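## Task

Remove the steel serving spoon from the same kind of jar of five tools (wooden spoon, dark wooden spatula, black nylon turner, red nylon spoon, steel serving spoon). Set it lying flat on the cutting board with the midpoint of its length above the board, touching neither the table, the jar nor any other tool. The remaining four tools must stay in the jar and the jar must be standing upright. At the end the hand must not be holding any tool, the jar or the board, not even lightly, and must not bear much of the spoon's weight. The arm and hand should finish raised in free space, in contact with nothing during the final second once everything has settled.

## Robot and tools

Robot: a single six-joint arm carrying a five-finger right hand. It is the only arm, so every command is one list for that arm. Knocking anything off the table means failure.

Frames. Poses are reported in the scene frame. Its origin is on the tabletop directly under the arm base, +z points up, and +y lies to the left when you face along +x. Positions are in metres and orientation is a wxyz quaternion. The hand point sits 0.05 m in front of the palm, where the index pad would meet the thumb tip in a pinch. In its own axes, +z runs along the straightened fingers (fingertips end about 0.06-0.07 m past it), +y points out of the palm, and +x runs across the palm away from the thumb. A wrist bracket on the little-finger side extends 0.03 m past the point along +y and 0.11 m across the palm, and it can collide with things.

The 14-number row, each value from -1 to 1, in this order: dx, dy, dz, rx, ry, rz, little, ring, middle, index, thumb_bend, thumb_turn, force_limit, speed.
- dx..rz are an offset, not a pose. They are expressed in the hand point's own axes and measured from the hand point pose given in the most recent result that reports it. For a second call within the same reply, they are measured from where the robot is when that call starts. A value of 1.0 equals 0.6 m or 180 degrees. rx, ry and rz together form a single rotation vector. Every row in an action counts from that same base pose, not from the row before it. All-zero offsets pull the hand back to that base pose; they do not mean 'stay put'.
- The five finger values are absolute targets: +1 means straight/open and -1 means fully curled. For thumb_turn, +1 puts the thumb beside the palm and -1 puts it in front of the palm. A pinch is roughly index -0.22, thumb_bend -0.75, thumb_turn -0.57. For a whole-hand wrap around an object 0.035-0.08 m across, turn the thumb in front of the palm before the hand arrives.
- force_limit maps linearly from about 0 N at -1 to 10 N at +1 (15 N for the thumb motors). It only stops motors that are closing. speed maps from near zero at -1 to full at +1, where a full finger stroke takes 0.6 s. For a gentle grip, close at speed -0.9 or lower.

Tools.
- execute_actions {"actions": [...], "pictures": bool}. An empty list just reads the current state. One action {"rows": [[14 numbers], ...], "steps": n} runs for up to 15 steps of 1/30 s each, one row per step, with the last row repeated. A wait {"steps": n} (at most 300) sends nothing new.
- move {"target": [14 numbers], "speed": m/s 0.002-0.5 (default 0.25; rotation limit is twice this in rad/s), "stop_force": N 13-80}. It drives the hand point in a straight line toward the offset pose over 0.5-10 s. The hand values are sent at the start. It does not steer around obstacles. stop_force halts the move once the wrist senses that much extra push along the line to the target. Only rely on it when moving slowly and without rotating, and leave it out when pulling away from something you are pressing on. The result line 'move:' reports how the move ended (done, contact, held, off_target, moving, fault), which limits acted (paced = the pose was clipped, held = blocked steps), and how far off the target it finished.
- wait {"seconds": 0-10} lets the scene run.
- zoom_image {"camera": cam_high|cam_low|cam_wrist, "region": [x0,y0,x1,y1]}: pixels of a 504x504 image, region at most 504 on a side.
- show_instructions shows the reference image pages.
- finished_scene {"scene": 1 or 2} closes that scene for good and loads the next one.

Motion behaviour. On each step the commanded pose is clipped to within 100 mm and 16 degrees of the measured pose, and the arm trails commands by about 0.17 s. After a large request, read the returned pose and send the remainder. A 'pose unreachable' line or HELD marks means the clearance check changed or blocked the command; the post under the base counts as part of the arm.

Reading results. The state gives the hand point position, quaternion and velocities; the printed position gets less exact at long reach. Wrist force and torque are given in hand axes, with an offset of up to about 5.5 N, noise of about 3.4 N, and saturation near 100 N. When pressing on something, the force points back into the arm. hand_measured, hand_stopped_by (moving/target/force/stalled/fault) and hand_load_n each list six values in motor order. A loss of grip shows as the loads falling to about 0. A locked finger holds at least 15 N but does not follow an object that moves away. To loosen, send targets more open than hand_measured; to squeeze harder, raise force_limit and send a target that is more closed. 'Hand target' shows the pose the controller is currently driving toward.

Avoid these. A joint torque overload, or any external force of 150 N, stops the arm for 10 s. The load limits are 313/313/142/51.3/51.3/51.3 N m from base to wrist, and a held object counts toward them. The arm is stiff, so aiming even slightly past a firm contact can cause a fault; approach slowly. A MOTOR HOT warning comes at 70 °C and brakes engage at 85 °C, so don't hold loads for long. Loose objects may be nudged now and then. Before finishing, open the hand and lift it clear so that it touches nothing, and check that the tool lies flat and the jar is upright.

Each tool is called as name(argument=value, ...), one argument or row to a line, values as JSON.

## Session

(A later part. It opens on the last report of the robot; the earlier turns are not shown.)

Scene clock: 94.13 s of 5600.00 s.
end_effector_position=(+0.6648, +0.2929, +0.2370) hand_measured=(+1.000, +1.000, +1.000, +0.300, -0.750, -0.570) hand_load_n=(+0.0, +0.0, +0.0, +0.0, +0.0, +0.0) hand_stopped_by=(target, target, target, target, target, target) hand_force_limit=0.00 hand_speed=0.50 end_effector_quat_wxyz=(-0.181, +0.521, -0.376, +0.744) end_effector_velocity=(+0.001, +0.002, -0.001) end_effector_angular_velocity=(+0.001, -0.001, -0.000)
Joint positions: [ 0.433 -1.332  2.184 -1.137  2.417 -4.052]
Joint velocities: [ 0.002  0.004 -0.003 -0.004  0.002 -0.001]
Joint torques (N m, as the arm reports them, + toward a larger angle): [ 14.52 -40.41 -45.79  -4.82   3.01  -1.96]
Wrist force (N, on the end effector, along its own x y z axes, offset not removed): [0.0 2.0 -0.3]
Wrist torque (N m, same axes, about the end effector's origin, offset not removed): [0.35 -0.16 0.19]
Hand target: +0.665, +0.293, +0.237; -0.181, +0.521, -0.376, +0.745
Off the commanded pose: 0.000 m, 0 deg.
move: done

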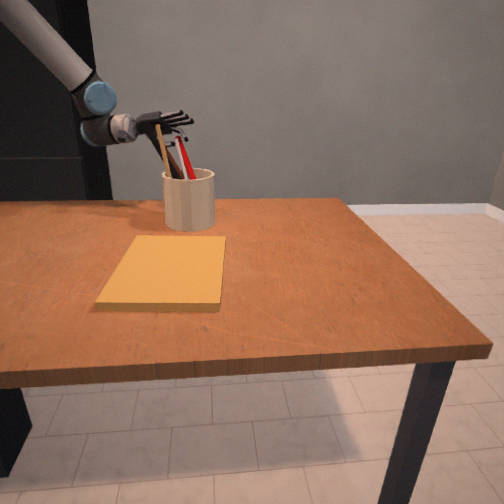

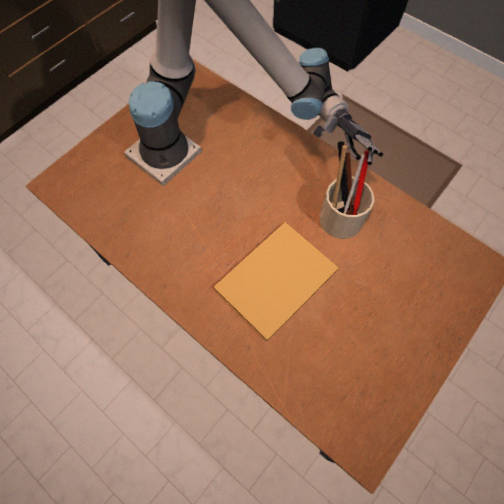

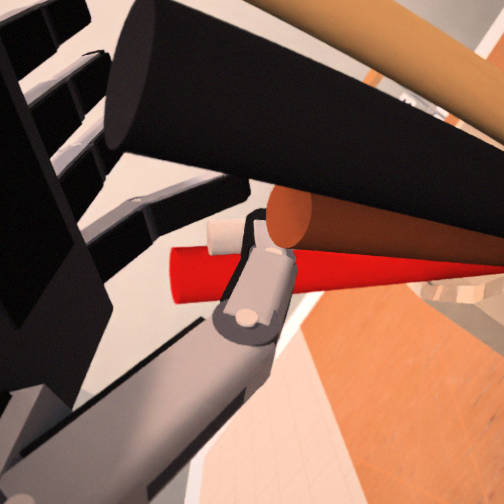

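move(
  target=[-0.005,0.003,-0.003,0,0,0,1,1,1,0.3,-0.75,-0.57,0,0.5],
  speed=0.01,
)

move(
  target=[0,0,0,0,0,0,1,1,1,-0.5,-0.75,-0.57,0.8,-0.7],
)

zoom_image(
  camera="cam_low",
  region=[320, 120, 390, 190],
)

Scene clock: 99.70 s of 5600.00 s.
end_effector_position=(+0.6642, +0.2943, +0.2336) hand_measured=(+1.000, +1.000, +1.000, +0.300, -0.750, -0.570) hand_load_n=(+0.0, +0.0, +0.0, +0.0, +0.0, +0.0) hand_stopped_by=(target, target, target, target, target, target) hand_force_limit=0.00 hand_speed=0.50 end_effector_quat_wxyz=(-0.181, +0.521, -0.376, +0.744) end_effector_velocity=(-0.000, +0.001, -0.002) end_effector_angular_velocity=(+0.002, -0.002, +0.000)
Joint positions: [ 0.436 -1.326  2.185 -1.144  2.42  -4.054]
Joint velocities: [ 0.001  0.003  0.001 -0.007  0.001 -0.   ]
Joint torques (N m, as the arm reports them, + toward a larger angle): [ 13.66 -45.9  -17.96  -4.82   3.06  -1.73]
Wrist force (N, on the end effector, along its own x y z axes, offset not removed): [-6.0 -0.4 5.2]
Wrist torque (N m, same axes, about the end effector's origin, offset not removed): [-0.24 0.58 -0.33]
Hand target: +0.664, +0.294, +0.233; -0.181, +0.521, -0.376, +0.744
Off the commanded pose: 0.000 m, 0 deg.
After step 90, 1.87 s passed at rest.
move: done

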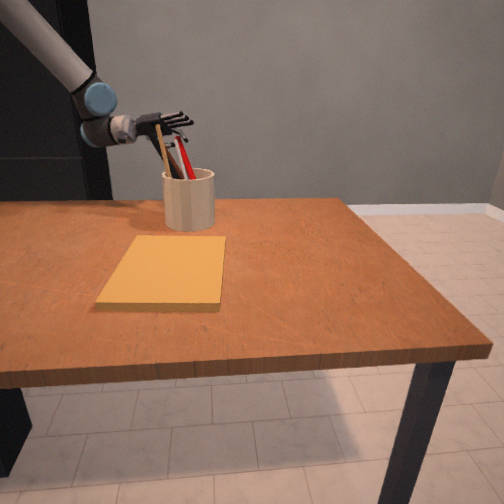

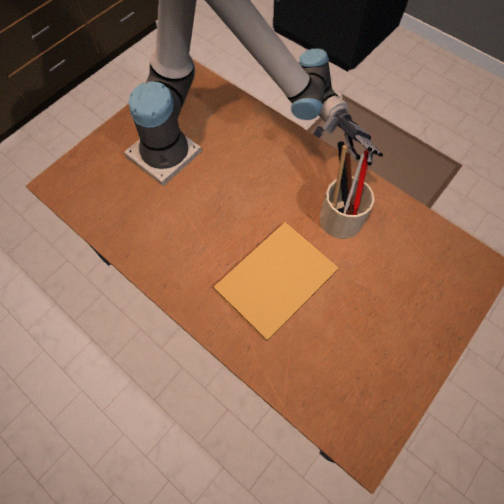

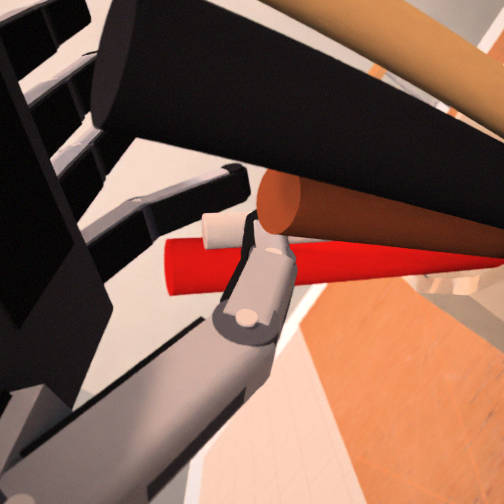

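Scene clock: 100.70 s of 5600.00 s.
end_effector_position=(+0.6642, +0.2943, +0.2336) hand_measured=(+1.000, +1.000, +1.000, -0.056, -0.748, -0.570) hand_load_n=(+0.0, +0.0, +0.0, +11.0, +2.0, -1.0) hand_stopped_by=(target, target, target, force, target, target) hand_force_limit=0.80 hand_speed=-0.70 end_effector_quat_wxyz=(-0.181, +0.521, -0.376, +0.744) end_effector_velocity=(+0.000, +0.000, +0.000) end_effector_angular_velocity=(+0.001, -0.001, +0.000)
Joint positions: [ 0.436 -1.326  2.185 -1.144  2.42  -4.054]
Joint velocities: [-0.    -0.    -0.    -0.    -0.     0.001]
Joint torques (N m, as the arm reports them, + toward a larger angle): [-10.83 -66.   -26.29  -0.43  -2.27   0.07]
Wrist force (N, on the end effector, along its own x y z axes, offset not removed): [1.0 1.7 0.9]
Wrist torque (N m, same axes, about the end effector's origin, offset not removed): [0.76 -0.01 0.13]
Hand target: +0.664, +0.294, +0.234; -0.181, +0.521, -0.376, +0.744
Off the commanded pose: 0.000 m, 0 deg.
move: done

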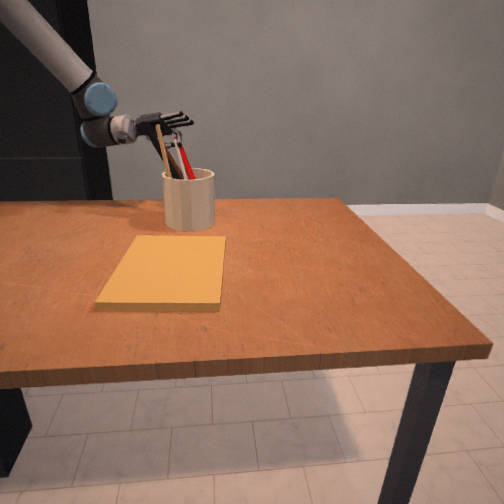

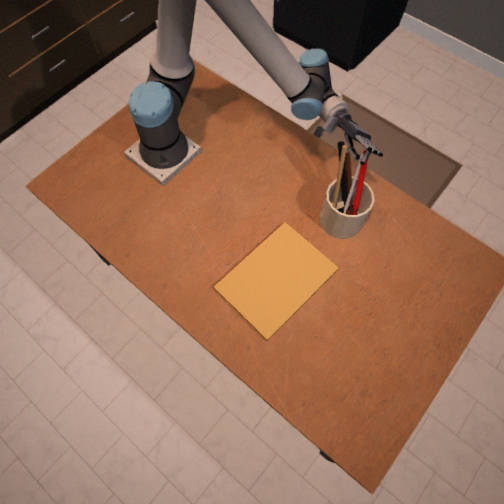

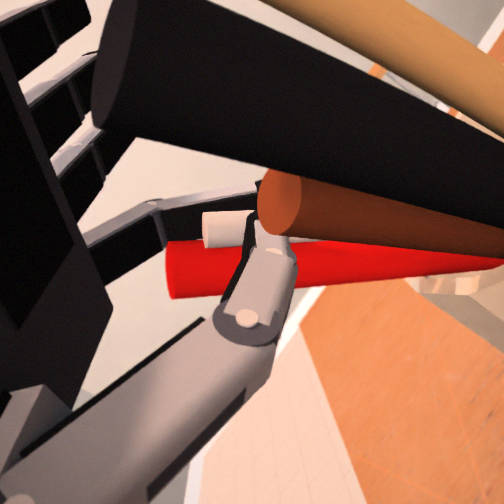

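Region (320, 120, 390, 190) of cam_low's 504x504 image, scaled by 7.200, with more detail than that image has.

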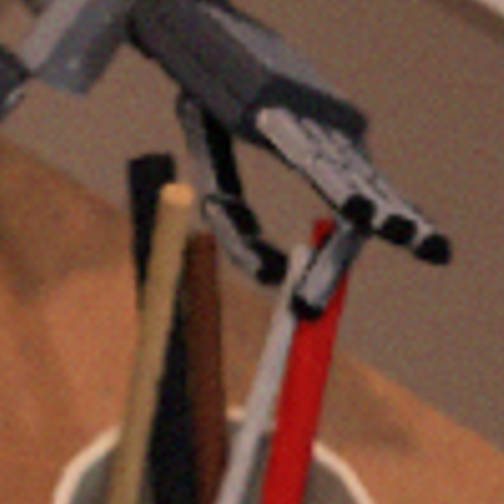

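move(
  target=[0.037,-0.08,0.005,0,0,0,1,1,1,-0.55,-0.8,-0.57,0.9,-0.7],
  speed=0.025,
)

Scene clock: 105.23 s of 5600.00 s.
end_effector_position=(+0.6641, +0.3096, +0.2840) hand_measured=(+1.000, +1.000, +1.000, -0.056, -0.788, -0.570) hand_load_n=(+0.0, +0.0, +0.0, +9.5, +3.0, -0.5) hand_stopped_by=(target, target, target, force, stalled, target) hand_force_limit=0.90 hand_speed=-0.70 end_effector_quat_wxyz=(-0.181, +0.521, -0.376, +0.745) end_effector_velocity=(-0.000, +0.001, +0.002) end_effector_angular_velocity=(-0.001, +0.001, -0.000)
Joint positions: [ 0.46  -1.384  2.135 -1.045  2.443 -4.064]
Joint velocities: [ 0.001 -0.003 -0.003  0.006  0.001 -0.001]
Joint torques (N m, as the arm reports them, + toward a larger angle): [ 13.74 -66.97 -50.5   -1.     3.22  -1.8 ]
Wrist force (N, on the end effector, along its own x y z axes, offset not removed): [-1.9 3.6 1.9]
Wrist torque (N m, same axes, about the end effector's origin, offset not removed): [0.52 -0.05 0.08]
Hand target: +0.664, +0.310, +0.284; -0.181, +0.521, -0.376, +0.745
Off the commanded pose: 0.000 m, 0 deg.
move: done

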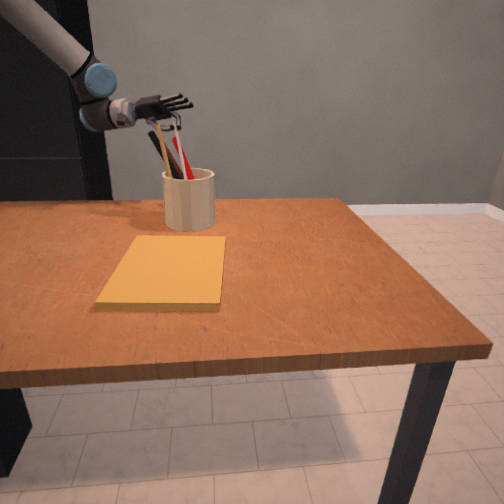

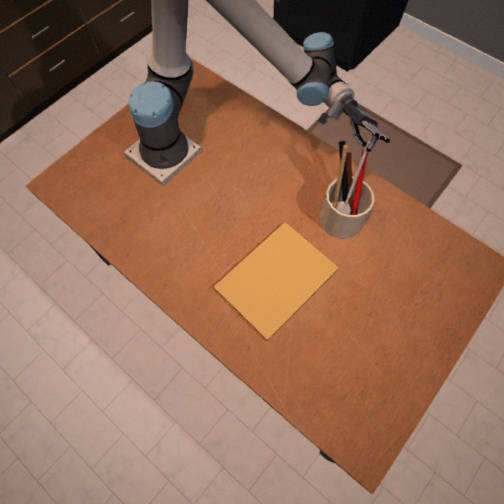

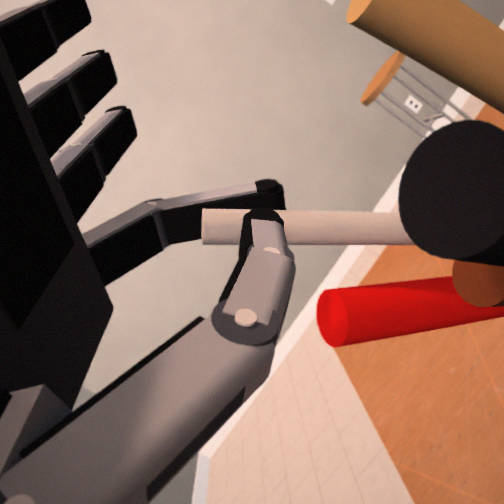

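move(
  target=[0.235,-0.152,0.117,0,0,0.12,1,1,1,-0.6,-0.85,-0.57,1,-0.7],
  speed=0.04,
)

Scene clock: 114.63 s of 5600.00 s.
end_effector_position=(+0.6839, +0.2496, +0.4542) hand_measured=(+1.000, +1.000, +1.000, -0.060, -0.836, -0.570) hand_load_n=(+0.0, +0.0, +0.0, +11.5, +6.0, +0.0) hand_stopped_by=(target, target, target, force, stalled, target) hand_force_limit=1.00 hand_speed=-0.70 end_effector_quat_wxyz=(-0.317, +0.441, -0.467, +0.697) end_effector_velocity=(+0.001, -0.001, +0.002) end_effector_angular_velocity=(+0.004, -0.001, +0.001)
Joint positions: [ 0.312 -1.64   2.049 -0.661  2.301 -3.631]
Joint velocities: [-0.002 -0.002 -0.002  0.006 -0.002  0.006]
Joint torques (N m, as the arm reports them, + toward a larger angle): [-13.08 -51.65 -58.67  -1.32  -4.12   0.88]
Wrist force (N, on the end effector, along its own x y z axes, offset not removed): [-5.6 2.8 0.7]
Wrist torque (N m, same axes, about the end effector's origin, offset not removed): [0.47 0.36 -0.24]
Hand target: +0.684, +0.249, +0.454; -0.317, +0.441, -0.467, +0.697
Off the commanded pose: 0.000 m, 0 deg.
After step 90, 1.30 s passed at rest.
move: done

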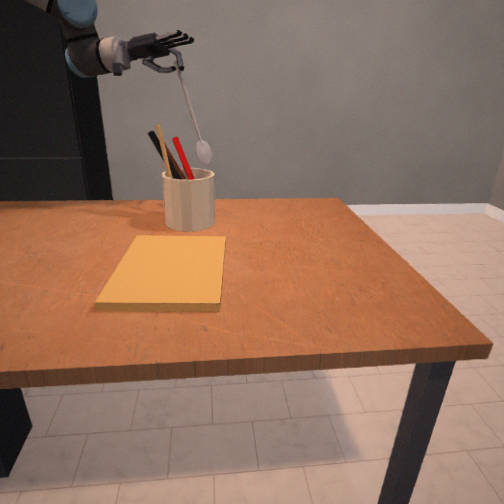

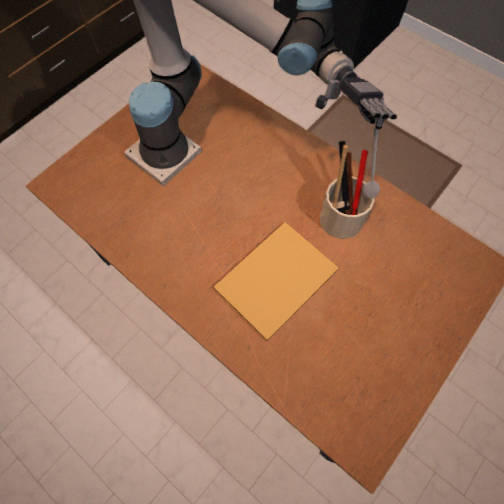

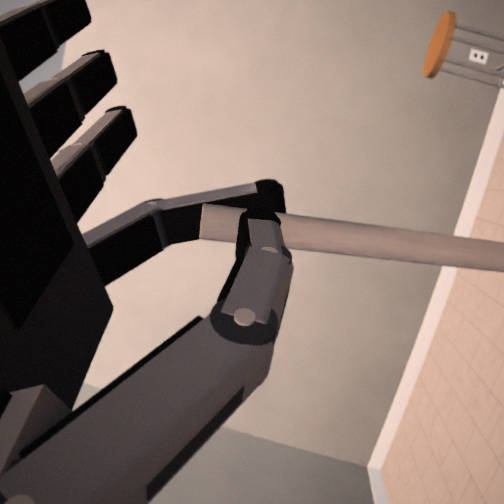

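move(
  target=[0.313,0.132,0.135,0,0,0,1,1,1,-0.6,-0.85,-0.57,1,-0.7],
  speed=0.1,
)

move(
  target=[0.26,0.363,0.032,0,0,0,1,1,1,-0.6,-0.85,-0.57,1,-0.7],
  speed=0.1,
)

Scene clock: 122.53 s of 5600.00 s.
end_effector_position=(+0.6832, +0.0306, +0.4542) hand_measured=(+1.000, +1.000, +1.000, -0.060, -0.836, -0.570) hand_load_n=(+0.0, +0.0, +0.0, +11.5, +6.0, +0.0) hand_stopped_by=(target, target, target, force, stalled, target) hand_force_limit=1.00 hand_speed=-0.70 end_effector_quat_wxyz=(-0.317, +0.441, -0.467, +0.697) end_effector_velocity=(+0.000, -0.003, +0.000) end_effector_angular_velocity=(-0.000, -0.000, +0.001)
Joint positions: [-0.169 -1.828  2.2   -0.566  1.831 -3.51 ]
Joint velocities: [-0.007 -0.002  0.001  0.001 -0.008  0.002]
Joint torques (N m, as the arm reports them, + toward a larger angle): [-11.86 -38.18 -32.54  -1.35  -3.98   2.11]
Wrist force (N, on the end effector, along its own x y z axes, offset not removed): [0.7 -1.8 1.2]
Wrist torque (N m, same axes, about the end effector's origin, offset not removed): [-0.37 -0.32 -0.05]
Hand target: +0.683, +0.030, +0.454; -0.317, +0.441, -0.467, +0.697
Off the commanded pose: 0.000 m, 0 deg.
After step 90, 2.20 s passed at rest.
move: done

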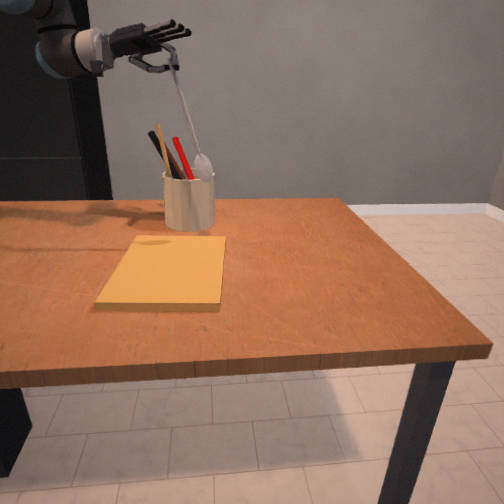

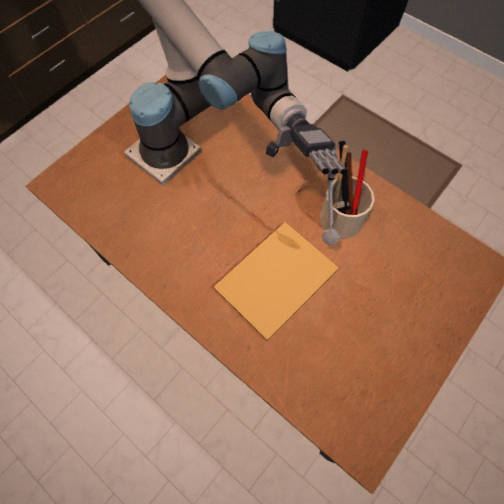

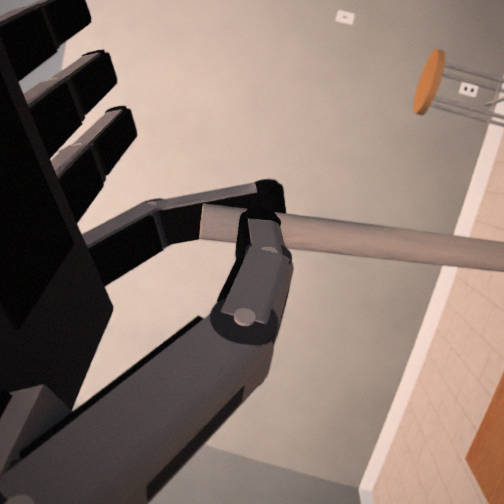

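Scene clock: 125.73 s of 5600.00 s.
end_effector_position=(+0.6435, -0.1882, +0.3044) hand_measured=(+1.000, +1.000, +1.000, -0.060, -0.836, -0.570) hand_load_n=(+0.0, +0.0, +0.0, +11.5, +6.0, +0.0) hand_stopped_by=(target, target, target, force, stalled, target) hand_force_limit=1.00 hand_speed=-0.70 end_effector_quat_wxyz=(-0.317, +0.441, -0.468, +0.697) end_effector_velocity=(-0.001, -0.002, -0.002) end_effector_angular_velocity=(+0.000, +0.002, +0.000)
Joint positions: [-0.748 -1.746  2.451 -0.901  1.262 -3.399]
Joint velocities: [-0.006  0.003  0.001 -0.003 -0.006 -0.   ]
Joint torques (N m, as the arm reports them, + toward a larger angle): [-10.3   -8.13 -24.99  -4.73  -3.39   1.16]
Wrist force (N, on the end effector, along its own x y z axes, offset not removed): [-6.7 1.9 4.9]
Wrist torque (N m, same axes, about the end effector's origin, offset not removed): [-0.07 0.51 -0.34]
Hand target: +0.643, -0.188, +0.304; -0.317, +0.441, -0.468, +0.697
Off the commanded pose: 0.000 m, 0 deg.
move: done

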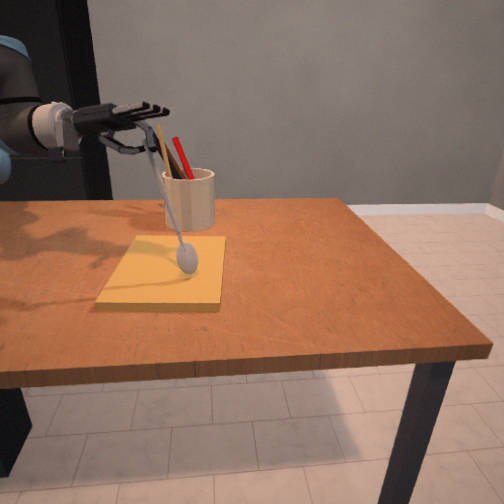

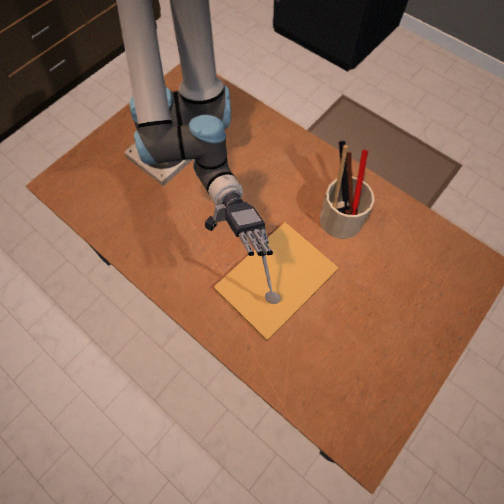

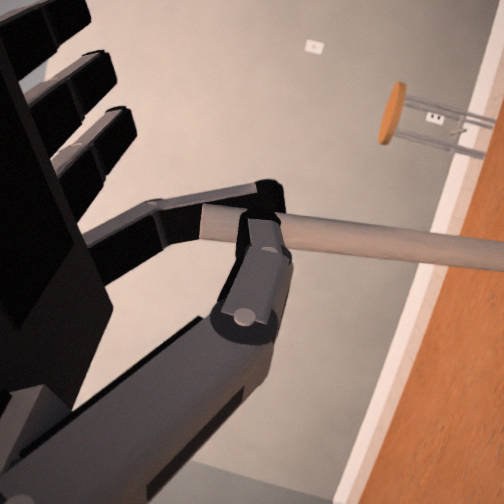

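move(
  target=[-0.18,0.04,-0.03,0,0,-0.14,1,1,1,-0.6,-0.85,-0.57,1,-0.7],
  speed=0.04,
)

Scene clock: 135.17 s of 5600.00 s.
end_effector_position=(+0.6719, -0.0982, +0.2448) hand_measured=(+1.000, +1.000, +1.000, -0.058, -0.838, -0.570) hand_load_n=(+0.0, +0.0, +0.0, +14.0, +1.5, -0.5) hand_stopped_by=(target, target, target, force, stalled, target) hand_force_limit=1.00 hand_speed=-0.70 end_effector_quat_wxyz=(-0.158, +0.532, -0.360, +0.750) end_effector_velocity=(+0.001, +0.002, -0.001) end_effector_angular_velocity=(-0.012, +0.002, -0.003)
Joint positions: [-0.416 -1.575  2.453 -1.065  1.588 -3.901]
Joint velocities: [ 0.009  0.006 -0.001 -0.007  0.01  -0.014]
Joint torques (N m, as the arm reports them, + toward a larger angle): [  7.85 -17.2  -44.7   -3.67   4.21  -1.77]
Wrist force (N, on the end effector, along its own x y z axes, offset not removed): [-2.0 0.9 0.9]
Wrist torque (N m, same axes, about the end effector's origin, offset not removed): [0.99 0.14 -0.01]
Hand target: +0.672, -0.098, +0.245; -0.157, +0.532, -0.360, +0.750
Off the commanded pose: 0.000 m, 0 deg.
After step 90, 0.63 s passed at rest.
move: done

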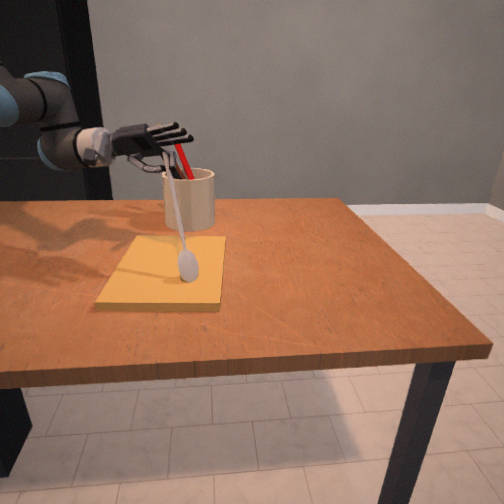

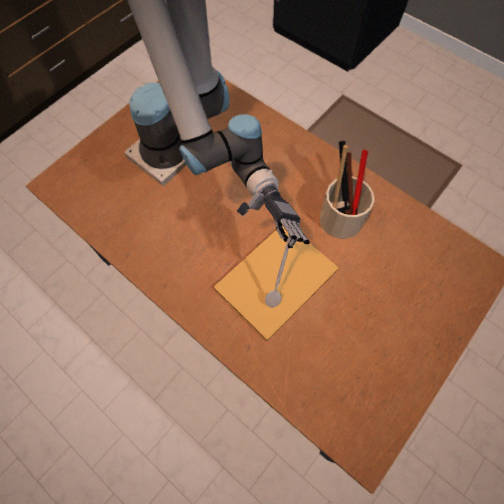

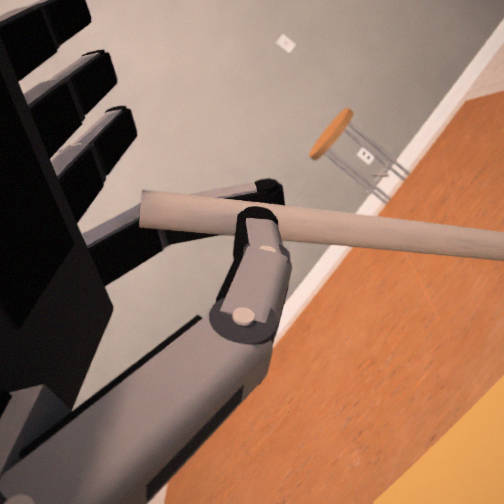

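move(
  target=[-0.182,-0.04,-0.027,0.009,-0.106,0.015,1,1,1,-0.6,-0.85,-0.57,1,-0.7],
  speed=0.04,
)

Scene clock: 146.27 s of 5600.00 s.
end_effector_position=(+0.7025, -0.0080, +0.1845) hand_measured=(+1.000, +1.000, +1.000, -0.058, -0.834, -0.570) hand_load_n=(+0.0, +0.0, +0.0, +12.5, +8.5, +0.0) hand_stopped_by=(target, target, target, force, stalled, target) hand_force_limit=1.00 hand_speed=-0.70 end_effector_quat_wxyz=(-0.240, +0.638, -0.331, +0.652) end_effector_velocity=(+0.000, +0.002, -0.002) end_effector_angular_velocity=(+0.001, +0.005, +0.005)
Joint positions: [-0.356 -1.503  2.381 -0.859  1.384 -3.877]
Joint velocities: [ 0.001  0.003 -0.002  0.005 -0.004 -0.   ]
Joint torques (N m, as the arm reports them, + toward a larger angle): [ 13.56 -27.55 -46.35  -0.58  -3.35   1.75]
Wrist force (N, on the end effector, along its own x y z axes, offset not removed): [-1.0 3.2 3.0]
Wrist torque (N m, same axes, about the end effector's origin, offset not removed): [0.38 -0.27 0.10]
Hand target: +0.703, -0.008, +0.184; -0.241, +0.638, -0.331, +0.652
Off the commanded pose: 0.000 m, 0 deg.
After step 90, 3.50 s passed at rest.
move: done

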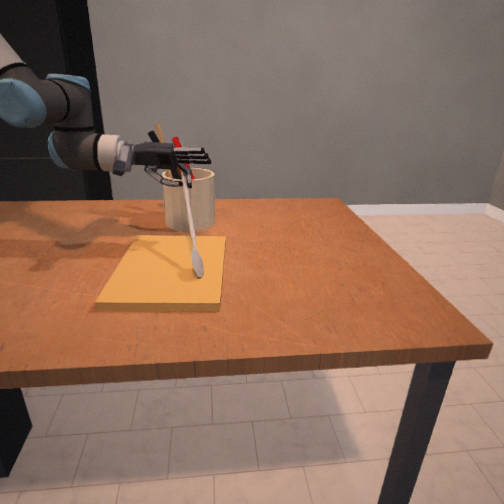

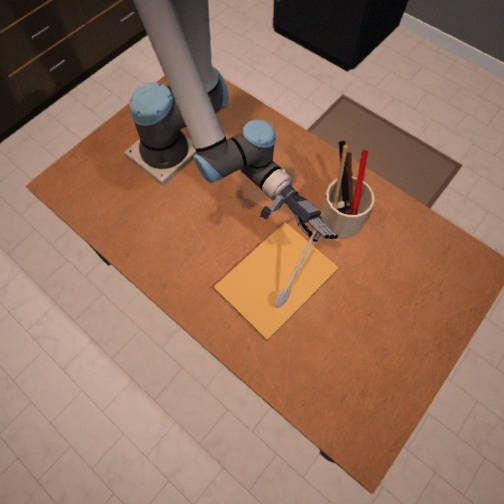

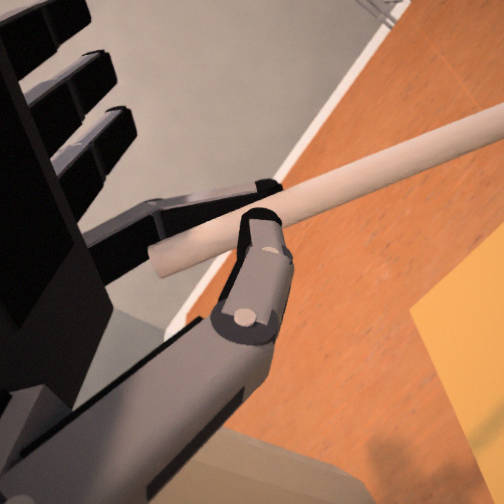

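move(
  target=[-0.118,0.12,-0.08,-0.033,-0.03,0,1,1,1,-0.6,-0.85,-0.57,1,-0.7],
  speed=0.035,
)

Scene clock: 154.60 s of 5600.00 s.
end_effector_position=(+0.6523, +0.0023, +0.0856) hand_measured=(+1.000, +1.000, +1.000, -0.058, -0.834, -0.570) hand_load_n=(+0.0, +0.0, +0.0, +13.0, +6.5, +0.5) hand_stopped_by=(target, target, target, force, stalled, target) hand_force_limit=1.00 hand_speed=-0.70 end_effector_quat_wxyz=(-0.222, +0.679, -0.353, +0.604) end_effector_velocity=(-0.001, +0.000, -0.002) end_effector_angular_velocity=(+0.000, +0.003, -0.000)
Joint positions: [-0.363 -1.402  2.457 -0.894  1.378 -3.904]
Joint velocities: [-0.     0.003  0.002 -0.002  0.    -0.001]
Joint torques (N m, as the arm reports them, + toward a larger angle): [-12.64 -23.07  -9.46  -3.12  -3.69  -1.54]
Wrist force (N, on the end effector, along its own x y z axes, offset not removed): [-2.6 -1.5 0.9]
Wrist torque (N m, same axes, about the end effector's origin, offset not removed): [-0.12 0.03 -0.06]
Hand target: +0.652, +0.002, +0.085; -0.222, +0.679, -0.353, +0.604
Off the commanded pose: 0.000 m, 0 deg.
After step 90, 1.77 s passed at rest.
move: done

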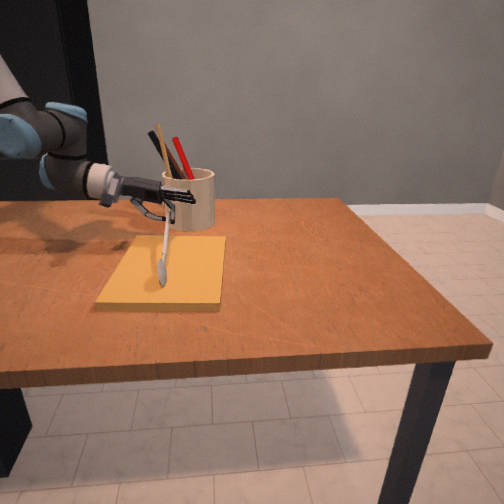

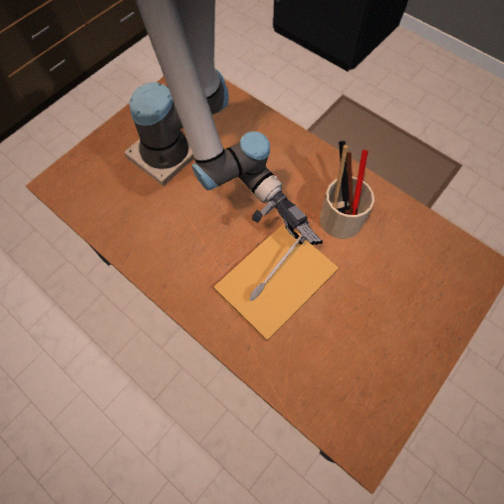

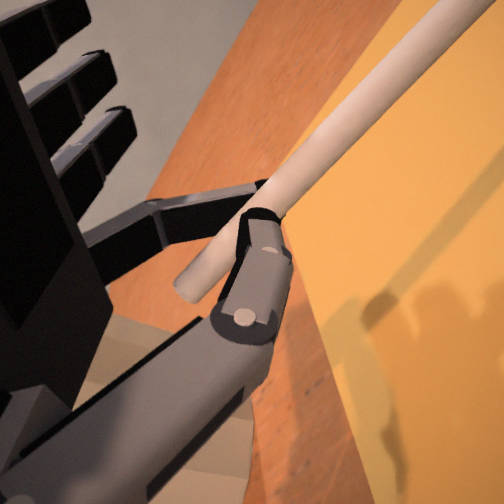

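move(
  target=[-0.016,0.091,0.02,0,0,0,1,1,1,-0.6,-0.85,-0.57,1,-0.7],
  speed=0.02,
  stop_force=13,
)

move(
  target=[0,0,-0.008,0,0,0,1,1,1,0.5,-0.83,-0.57,0.8,-0.6],
  speed=0.01,
)

move(
  target=[0.2,-0.13,-0.1,0,0,0,1,1,1,0.5,-0.83,-0.57,0.8,-0.6],
  speed=0.1,
)

Scene clock: 164.17 s of 5600.00 s.
end_effector_position=(+0.6523, -0.0275, +0.0377) hand_measured=(+1.000, +1.000, +1.000, -0.058, -0.834, -0.570) hand_load_n=(+0.0, +0.0, +0.0, +12.0, +6.0, +0.0) hand_stopped_by=(target, target, target, force, stalled, target) hand_force_limit=1.00 hand_speed=-0.70 end_effector_quat_wxyz=(-0.222, +0.679, -0.353, +0.604) end_effector_velocity=(+0.000, -0.001, -0.002) end_effector_angular_velocity=(-0.000, +0.000, +0.000)
Joint positions: [-0.438 -1.29   2.478 -1.024  1.305 -3.916]
Joint velocities: [-0.003  0.005  0.    -0.005 -0.003 -0.001]
Joint torques (N m, as the arm reports them, + toward a larger angle): [-13.26 -34.39  -4.67  -2.83  -4.54  -1.55]
Wrist force (N, on the end effector, along its own x y z axes, offset not removed): [-1.1 0.0 1.3]
Wrist torque (N m, same axes, about the end effector's origin, offset not removed): [0.04 -0.20 0.00]
Hand target: +0.652, -0.028, +0.037; -0.222, +0.679, -0.353, +0.604
Off the commanded pose: 0.000 m, 0 deg.
After step 90, 3.43 s passed at rest.
move: done

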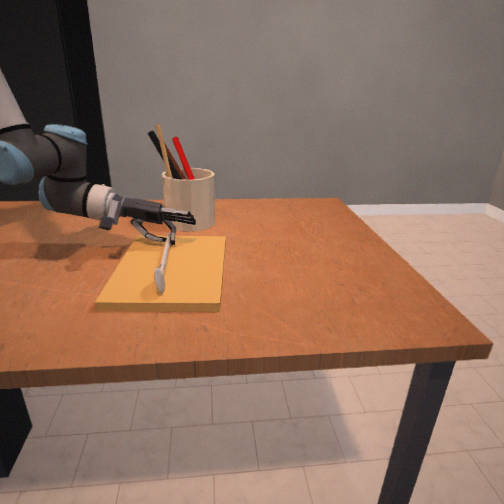

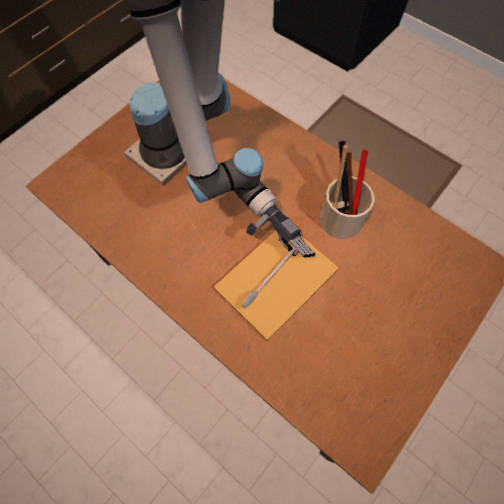

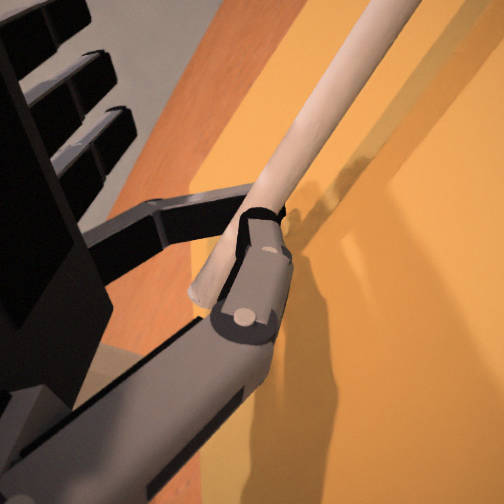

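Scene clock: 165.30 s of 5600.00 s.
end_effector_position=(+0.6476, -0.0269, +0.0385) hand_measured=(+1.000, +1.000, +1.000, +0.500, -0.830, -0.570) hand_load_n=(+0.0, +0.0, +0.0, +0.0, +0.0, +0.0) hand_stopped_by=(target, target, target, target, target, target) hand_force_limit=0.80 hand_speed=-0.60 end_effector_quat_wxyz=(-0.222, +0.679, -0.353, +0.604) end_effector_velocity=(+0.000, -0.000, +0.001) end_effector_angular_velocity=(-0.002, -0.002, +0.001)
Joint positions: [-0.442 -1.297  2.487 -1.026  1.301 -3.917]
Joint velocities: [-0.    -0.002  0.    -0.    -0.    -0.002]
Joint torques (N m, as the arm reports them, + toward a larger angle): [-13.68 -57.19  -4.15  -3.4   -3.86  -1.89]
Wrist force (N, on the end effector, along its own x y z axes, offset not removed): [-2.3 -2.7 2.0]
Wrist torque (N m, same axes, about the end effector's origin, offset not removed): [-0.51 -0.01 -0.16]
Hand target: +0.648, -0.027, +0.039; -0.222, +0.679, -0.353, +0.604
Off the commanded pose: 0.000 m, 0 deg.
move: done

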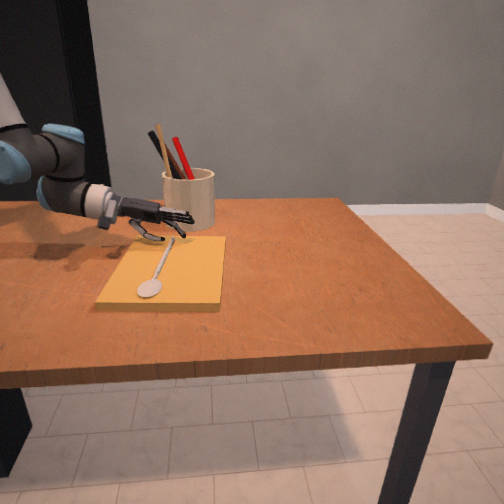

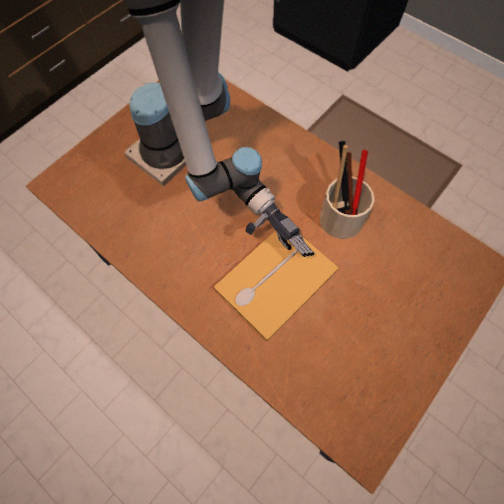

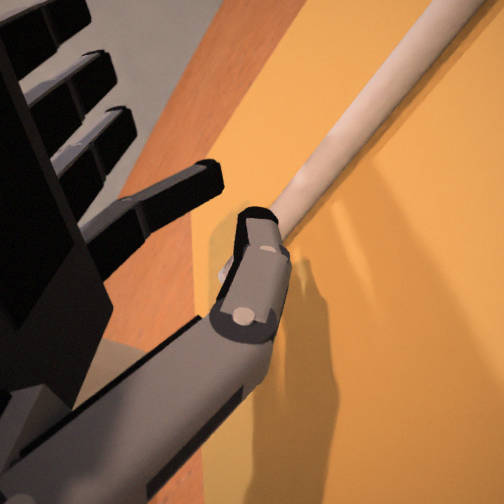

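Scene clock: 167.37 s of 5600.00 s.
end_effector_position=(+0.6082, -0.0583, +0.1848) hand_measured=(+1.000, +1.000, +1.000, +0.500, -0.830, -0.570) hand_load_n=(+0.0, +0.0, +0.0, +0.0, +0.0, +0.0) hand_stopped_by=(target, target, target, target, target, target) hand_force_limit=0.80 hand_speed=-0.60 end_effector_quat_wxyz=(-0.223, +0.679, -0.353, +0.604) end_effector_velocity=(-0.001, -0.001, +0.003) end_effector_angular_velocity=(-0.000, +0.000, +0.001)
Joint positions: [-0.584 -1.691  2.475 -0.612  1.161 -3.942]
Joint velocities: [-0.004 -0.007 -0.001  0.009 -0.005 -0.001]
Joint torques (N m, as the arm reports them, + toward a larger angle): [-12.53 -39.14 -47.96   0.91  -4.36  -1.61]
Wrist force (N, on the end effector, along its own x y z axes, offset not removed): [-0.3 2.2 3.2]
Wrist torque (N m, same axes, about the end effector's origin, offset not removed): [0.32 -0.27 0.13]
Hand target: +0.608, -0.058, +0.185; -0.223, +0.679, -0.353, +0.604
Off the commanded pose: 0.000 m, 0 deg.
move: done

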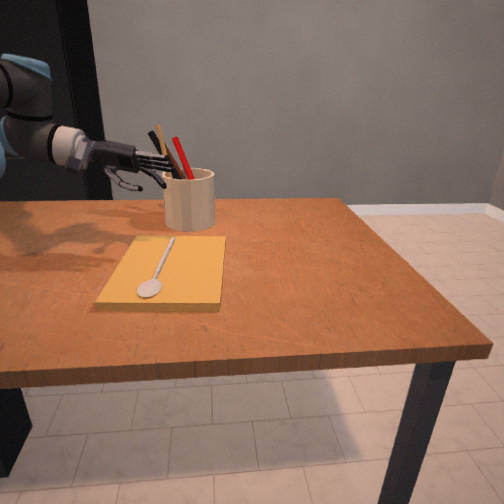

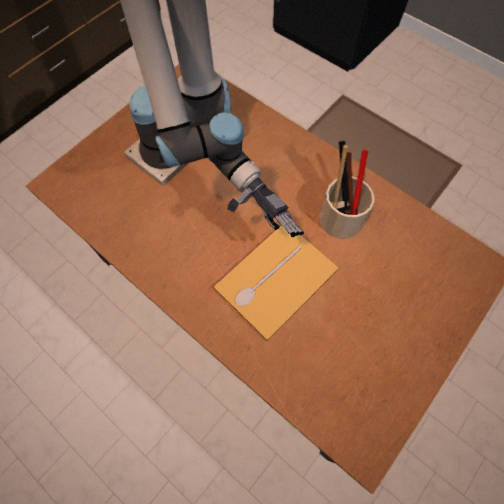

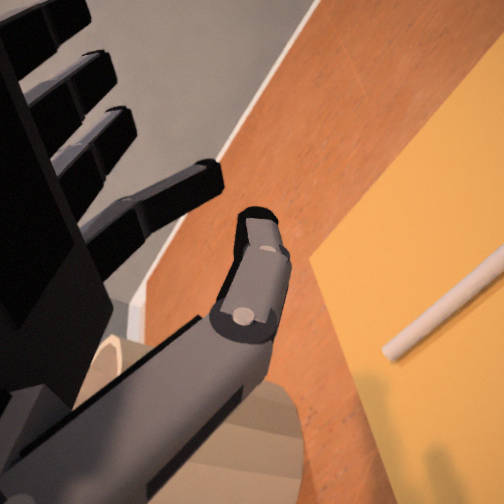

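finished_scene(
  scene=2,
)

The scene is finished: the task was done.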